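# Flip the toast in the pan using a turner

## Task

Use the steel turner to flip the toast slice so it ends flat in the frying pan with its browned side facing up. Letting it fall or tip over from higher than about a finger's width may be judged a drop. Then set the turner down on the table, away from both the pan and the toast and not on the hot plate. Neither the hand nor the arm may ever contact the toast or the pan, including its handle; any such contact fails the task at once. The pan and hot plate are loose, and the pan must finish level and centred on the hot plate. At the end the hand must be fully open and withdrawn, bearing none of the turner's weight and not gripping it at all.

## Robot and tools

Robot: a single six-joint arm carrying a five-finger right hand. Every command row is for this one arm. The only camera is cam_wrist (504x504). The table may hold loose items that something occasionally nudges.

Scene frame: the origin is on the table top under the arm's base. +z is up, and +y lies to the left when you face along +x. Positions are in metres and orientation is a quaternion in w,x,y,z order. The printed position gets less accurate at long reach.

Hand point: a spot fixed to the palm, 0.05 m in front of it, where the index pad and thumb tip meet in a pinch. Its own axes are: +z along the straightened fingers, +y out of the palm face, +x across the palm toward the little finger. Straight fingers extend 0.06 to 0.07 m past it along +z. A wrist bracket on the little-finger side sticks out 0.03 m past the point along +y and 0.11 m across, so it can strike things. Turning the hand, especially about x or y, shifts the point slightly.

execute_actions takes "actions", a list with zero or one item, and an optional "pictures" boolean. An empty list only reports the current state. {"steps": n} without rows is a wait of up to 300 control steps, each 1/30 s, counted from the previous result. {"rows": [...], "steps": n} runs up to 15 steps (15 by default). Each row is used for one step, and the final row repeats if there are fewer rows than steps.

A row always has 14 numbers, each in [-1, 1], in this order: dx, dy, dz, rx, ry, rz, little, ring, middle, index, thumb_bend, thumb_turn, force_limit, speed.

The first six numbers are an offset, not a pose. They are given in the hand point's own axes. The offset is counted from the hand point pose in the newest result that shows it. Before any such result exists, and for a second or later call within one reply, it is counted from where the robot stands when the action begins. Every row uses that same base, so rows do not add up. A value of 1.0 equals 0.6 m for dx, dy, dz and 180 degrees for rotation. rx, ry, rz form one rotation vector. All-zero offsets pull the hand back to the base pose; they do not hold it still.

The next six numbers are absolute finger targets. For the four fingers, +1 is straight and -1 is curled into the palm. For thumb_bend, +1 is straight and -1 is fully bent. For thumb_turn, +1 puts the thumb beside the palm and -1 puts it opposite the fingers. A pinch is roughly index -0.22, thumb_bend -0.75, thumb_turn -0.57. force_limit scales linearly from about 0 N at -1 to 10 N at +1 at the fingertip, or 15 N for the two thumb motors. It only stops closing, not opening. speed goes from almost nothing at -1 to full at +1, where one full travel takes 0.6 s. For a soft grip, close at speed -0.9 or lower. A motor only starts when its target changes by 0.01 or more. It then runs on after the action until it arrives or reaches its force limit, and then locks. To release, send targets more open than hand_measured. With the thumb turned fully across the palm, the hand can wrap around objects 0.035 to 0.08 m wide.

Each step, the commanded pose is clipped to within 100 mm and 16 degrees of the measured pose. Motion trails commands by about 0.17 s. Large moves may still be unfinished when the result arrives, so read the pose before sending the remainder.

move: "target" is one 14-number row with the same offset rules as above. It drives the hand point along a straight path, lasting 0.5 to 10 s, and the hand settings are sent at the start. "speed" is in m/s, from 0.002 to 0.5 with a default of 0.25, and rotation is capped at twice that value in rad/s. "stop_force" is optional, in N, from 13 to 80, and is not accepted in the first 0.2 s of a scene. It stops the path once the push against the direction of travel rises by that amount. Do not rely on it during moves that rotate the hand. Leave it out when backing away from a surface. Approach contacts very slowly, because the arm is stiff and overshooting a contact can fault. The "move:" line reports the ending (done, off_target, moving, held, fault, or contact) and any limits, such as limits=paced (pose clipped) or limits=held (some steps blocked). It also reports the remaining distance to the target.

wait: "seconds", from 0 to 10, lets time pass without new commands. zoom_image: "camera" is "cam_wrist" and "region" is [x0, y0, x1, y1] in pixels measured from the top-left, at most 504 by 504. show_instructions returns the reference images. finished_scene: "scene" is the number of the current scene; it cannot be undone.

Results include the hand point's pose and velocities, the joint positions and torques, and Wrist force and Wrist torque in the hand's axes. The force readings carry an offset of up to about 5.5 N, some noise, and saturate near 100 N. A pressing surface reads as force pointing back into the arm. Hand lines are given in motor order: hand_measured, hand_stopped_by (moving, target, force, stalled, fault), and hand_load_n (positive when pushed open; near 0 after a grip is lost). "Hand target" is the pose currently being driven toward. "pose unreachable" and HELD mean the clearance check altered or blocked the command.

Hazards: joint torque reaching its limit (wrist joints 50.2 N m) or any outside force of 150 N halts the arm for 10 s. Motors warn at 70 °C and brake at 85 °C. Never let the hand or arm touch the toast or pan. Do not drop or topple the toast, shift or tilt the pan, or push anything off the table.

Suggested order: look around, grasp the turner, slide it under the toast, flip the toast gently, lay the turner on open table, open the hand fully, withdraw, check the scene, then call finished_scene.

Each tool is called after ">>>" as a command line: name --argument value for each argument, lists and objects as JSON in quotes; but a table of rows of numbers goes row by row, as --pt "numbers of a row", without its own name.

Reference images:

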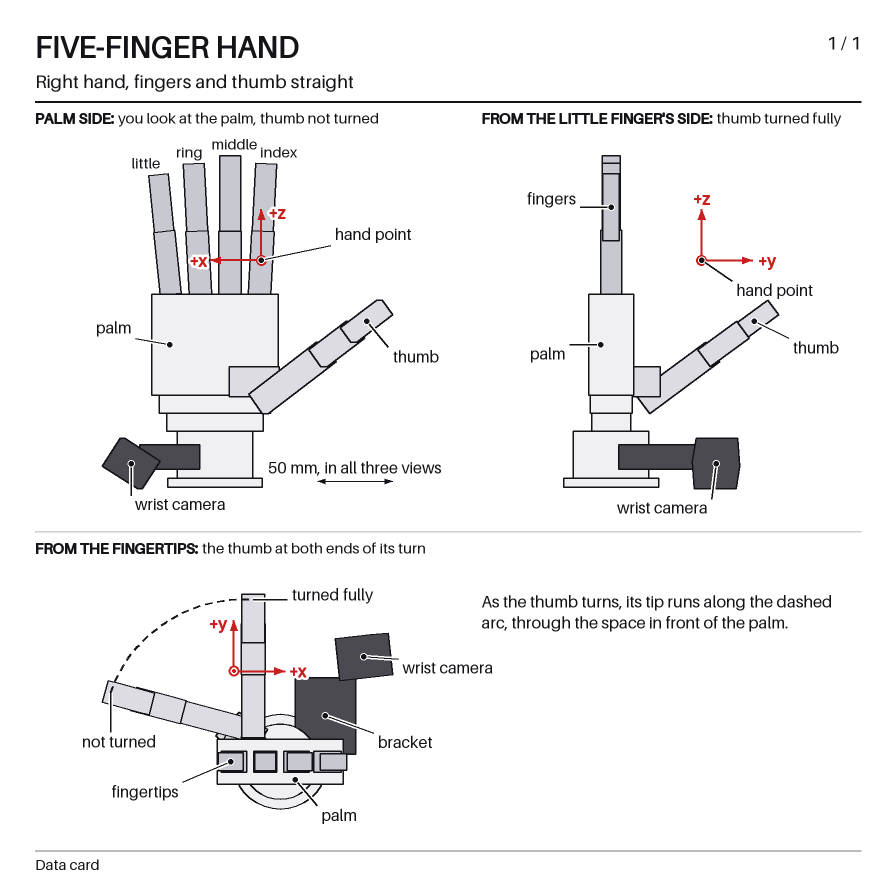

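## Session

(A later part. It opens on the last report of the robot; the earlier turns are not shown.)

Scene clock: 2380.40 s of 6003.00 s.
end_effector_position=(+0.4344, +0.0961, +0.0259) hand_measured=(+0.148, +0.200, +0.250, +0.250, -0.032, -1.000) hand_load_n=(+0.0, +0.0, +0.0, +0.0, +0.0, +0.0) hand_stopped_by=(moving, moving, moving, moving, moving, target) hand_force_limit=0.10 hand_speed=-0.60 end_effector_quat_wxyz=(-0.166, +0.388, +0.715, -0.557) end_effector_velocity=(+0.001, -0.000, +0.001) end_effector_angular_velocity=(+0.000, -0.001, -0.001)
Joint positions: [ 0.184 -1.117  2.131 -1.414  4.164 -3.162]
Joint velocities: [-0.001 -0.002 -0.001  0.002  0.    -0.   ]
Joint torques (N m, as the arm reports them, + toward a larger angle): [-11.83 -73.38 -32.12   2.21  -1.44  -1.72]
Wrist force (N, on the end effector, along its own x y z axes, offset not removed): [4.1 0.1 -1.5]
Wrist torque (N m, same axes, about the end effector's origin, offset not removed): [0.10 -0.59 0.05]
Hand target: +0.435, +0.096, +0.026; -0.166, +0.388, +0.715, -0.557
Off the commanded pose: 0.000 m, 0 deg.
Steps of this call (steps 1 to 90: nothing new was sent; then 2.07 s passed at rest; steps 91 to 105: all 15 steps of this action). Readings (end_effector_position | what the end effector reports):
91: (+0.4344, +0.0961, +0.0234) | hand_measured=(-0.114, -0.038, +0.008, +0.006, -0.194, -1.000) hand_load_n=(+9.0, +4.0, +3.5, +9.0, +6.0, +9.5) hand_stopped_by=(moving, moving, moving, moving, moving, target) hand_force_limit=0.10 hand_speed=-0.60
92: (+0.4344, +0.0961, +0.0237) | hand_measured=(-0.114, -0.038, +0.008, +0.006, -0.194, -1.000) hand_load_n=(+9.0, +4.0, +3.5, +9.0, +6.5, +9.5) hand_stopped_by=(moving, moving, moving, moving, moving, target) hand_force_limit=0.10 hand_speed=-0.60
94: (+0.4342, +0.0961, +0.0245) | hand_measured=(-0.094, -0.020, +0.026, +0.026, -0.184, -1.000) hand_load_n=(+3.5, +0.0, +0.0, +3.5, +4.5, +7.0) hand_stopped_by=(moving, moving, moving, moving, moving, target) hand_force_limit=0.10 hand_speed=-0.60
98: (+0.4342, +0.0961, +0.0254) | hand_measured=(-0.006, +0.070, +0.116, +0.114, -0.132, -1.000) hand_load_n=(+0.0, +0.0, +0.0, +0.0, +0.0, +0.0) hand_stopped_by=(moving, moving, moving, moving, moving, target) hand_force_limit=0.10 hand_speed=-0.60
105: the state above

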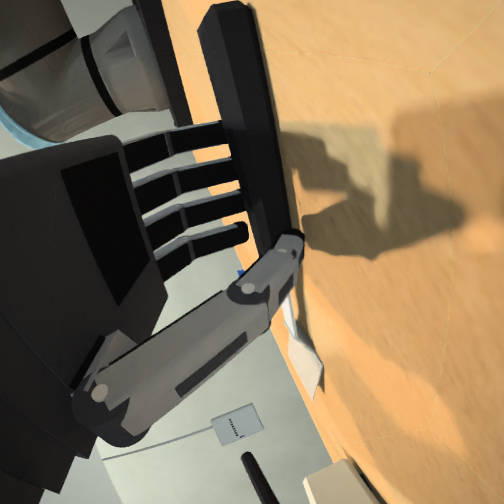

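>>> move --target '[-0.0498, -0.2312, -0.0813, 0, 0, 0, 0.15, 0.2, 0.25, 0.25, 0.1, -1, 0.1, -0.6]' --speed 0.08

Scene clock: 2389.33 s of 6003.00 s.
end_effector_position=(+0.4354, +0.0955, +0.1756) hand_measured=(+0.150, +0.200, +0.250, +0.250, +0.098, -1.000) hand_load_n=(+0.0, +0.0, +0.0, +0.0, +0.0, +0.0) hand_stopped_by=(target, target, target, target, target, target) hand_force_limit=0.10 hand_speed=-0.60 end_effector_quat_wxyz=(-0.166, +0.388, +0.715, -0.557) end_effector_velocity=(-0.001, -0.000, +0.002) end_effector_angular_velocity=(-0.000, +0.002, -0.001)
Joint positions: [ 0.18  -1.334  2.063 -1.129  4.16  -3.164]
Joint velocities: [-0.001 -0.003 -0.001  0.006  0.    -0.   ]
Joint torques (N m, as the arm reports them, + toward a larger angle): [-11.99 -64.57 -42.57   1.74  -2.67  -1.47]
Wrist force (N, on the end effector, along its own x y z axes, offset not removed): [0.4 1.6 -4.1]
Wrist torque (N m, same axes, about the end effector's origin, offset not removed): [0.50 0.05 -0.26]
Hand target: +0.435, +0.096, +0.176; -0.166, +0.388, +0.715, -0.557
Off the commanded pose: 0.000 m, 0 deg.
After step 90, 3.57 s passed at rest.
move: done

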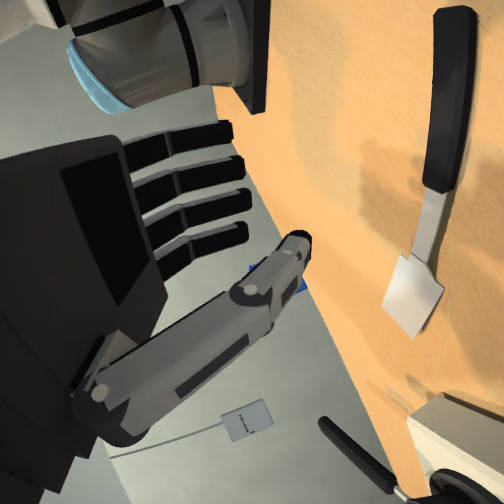

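The turner lies on the table clear of the hot plate and pan, and the hand is free.

>>> finished_scene --scene 1

The scene is finished: the task was done.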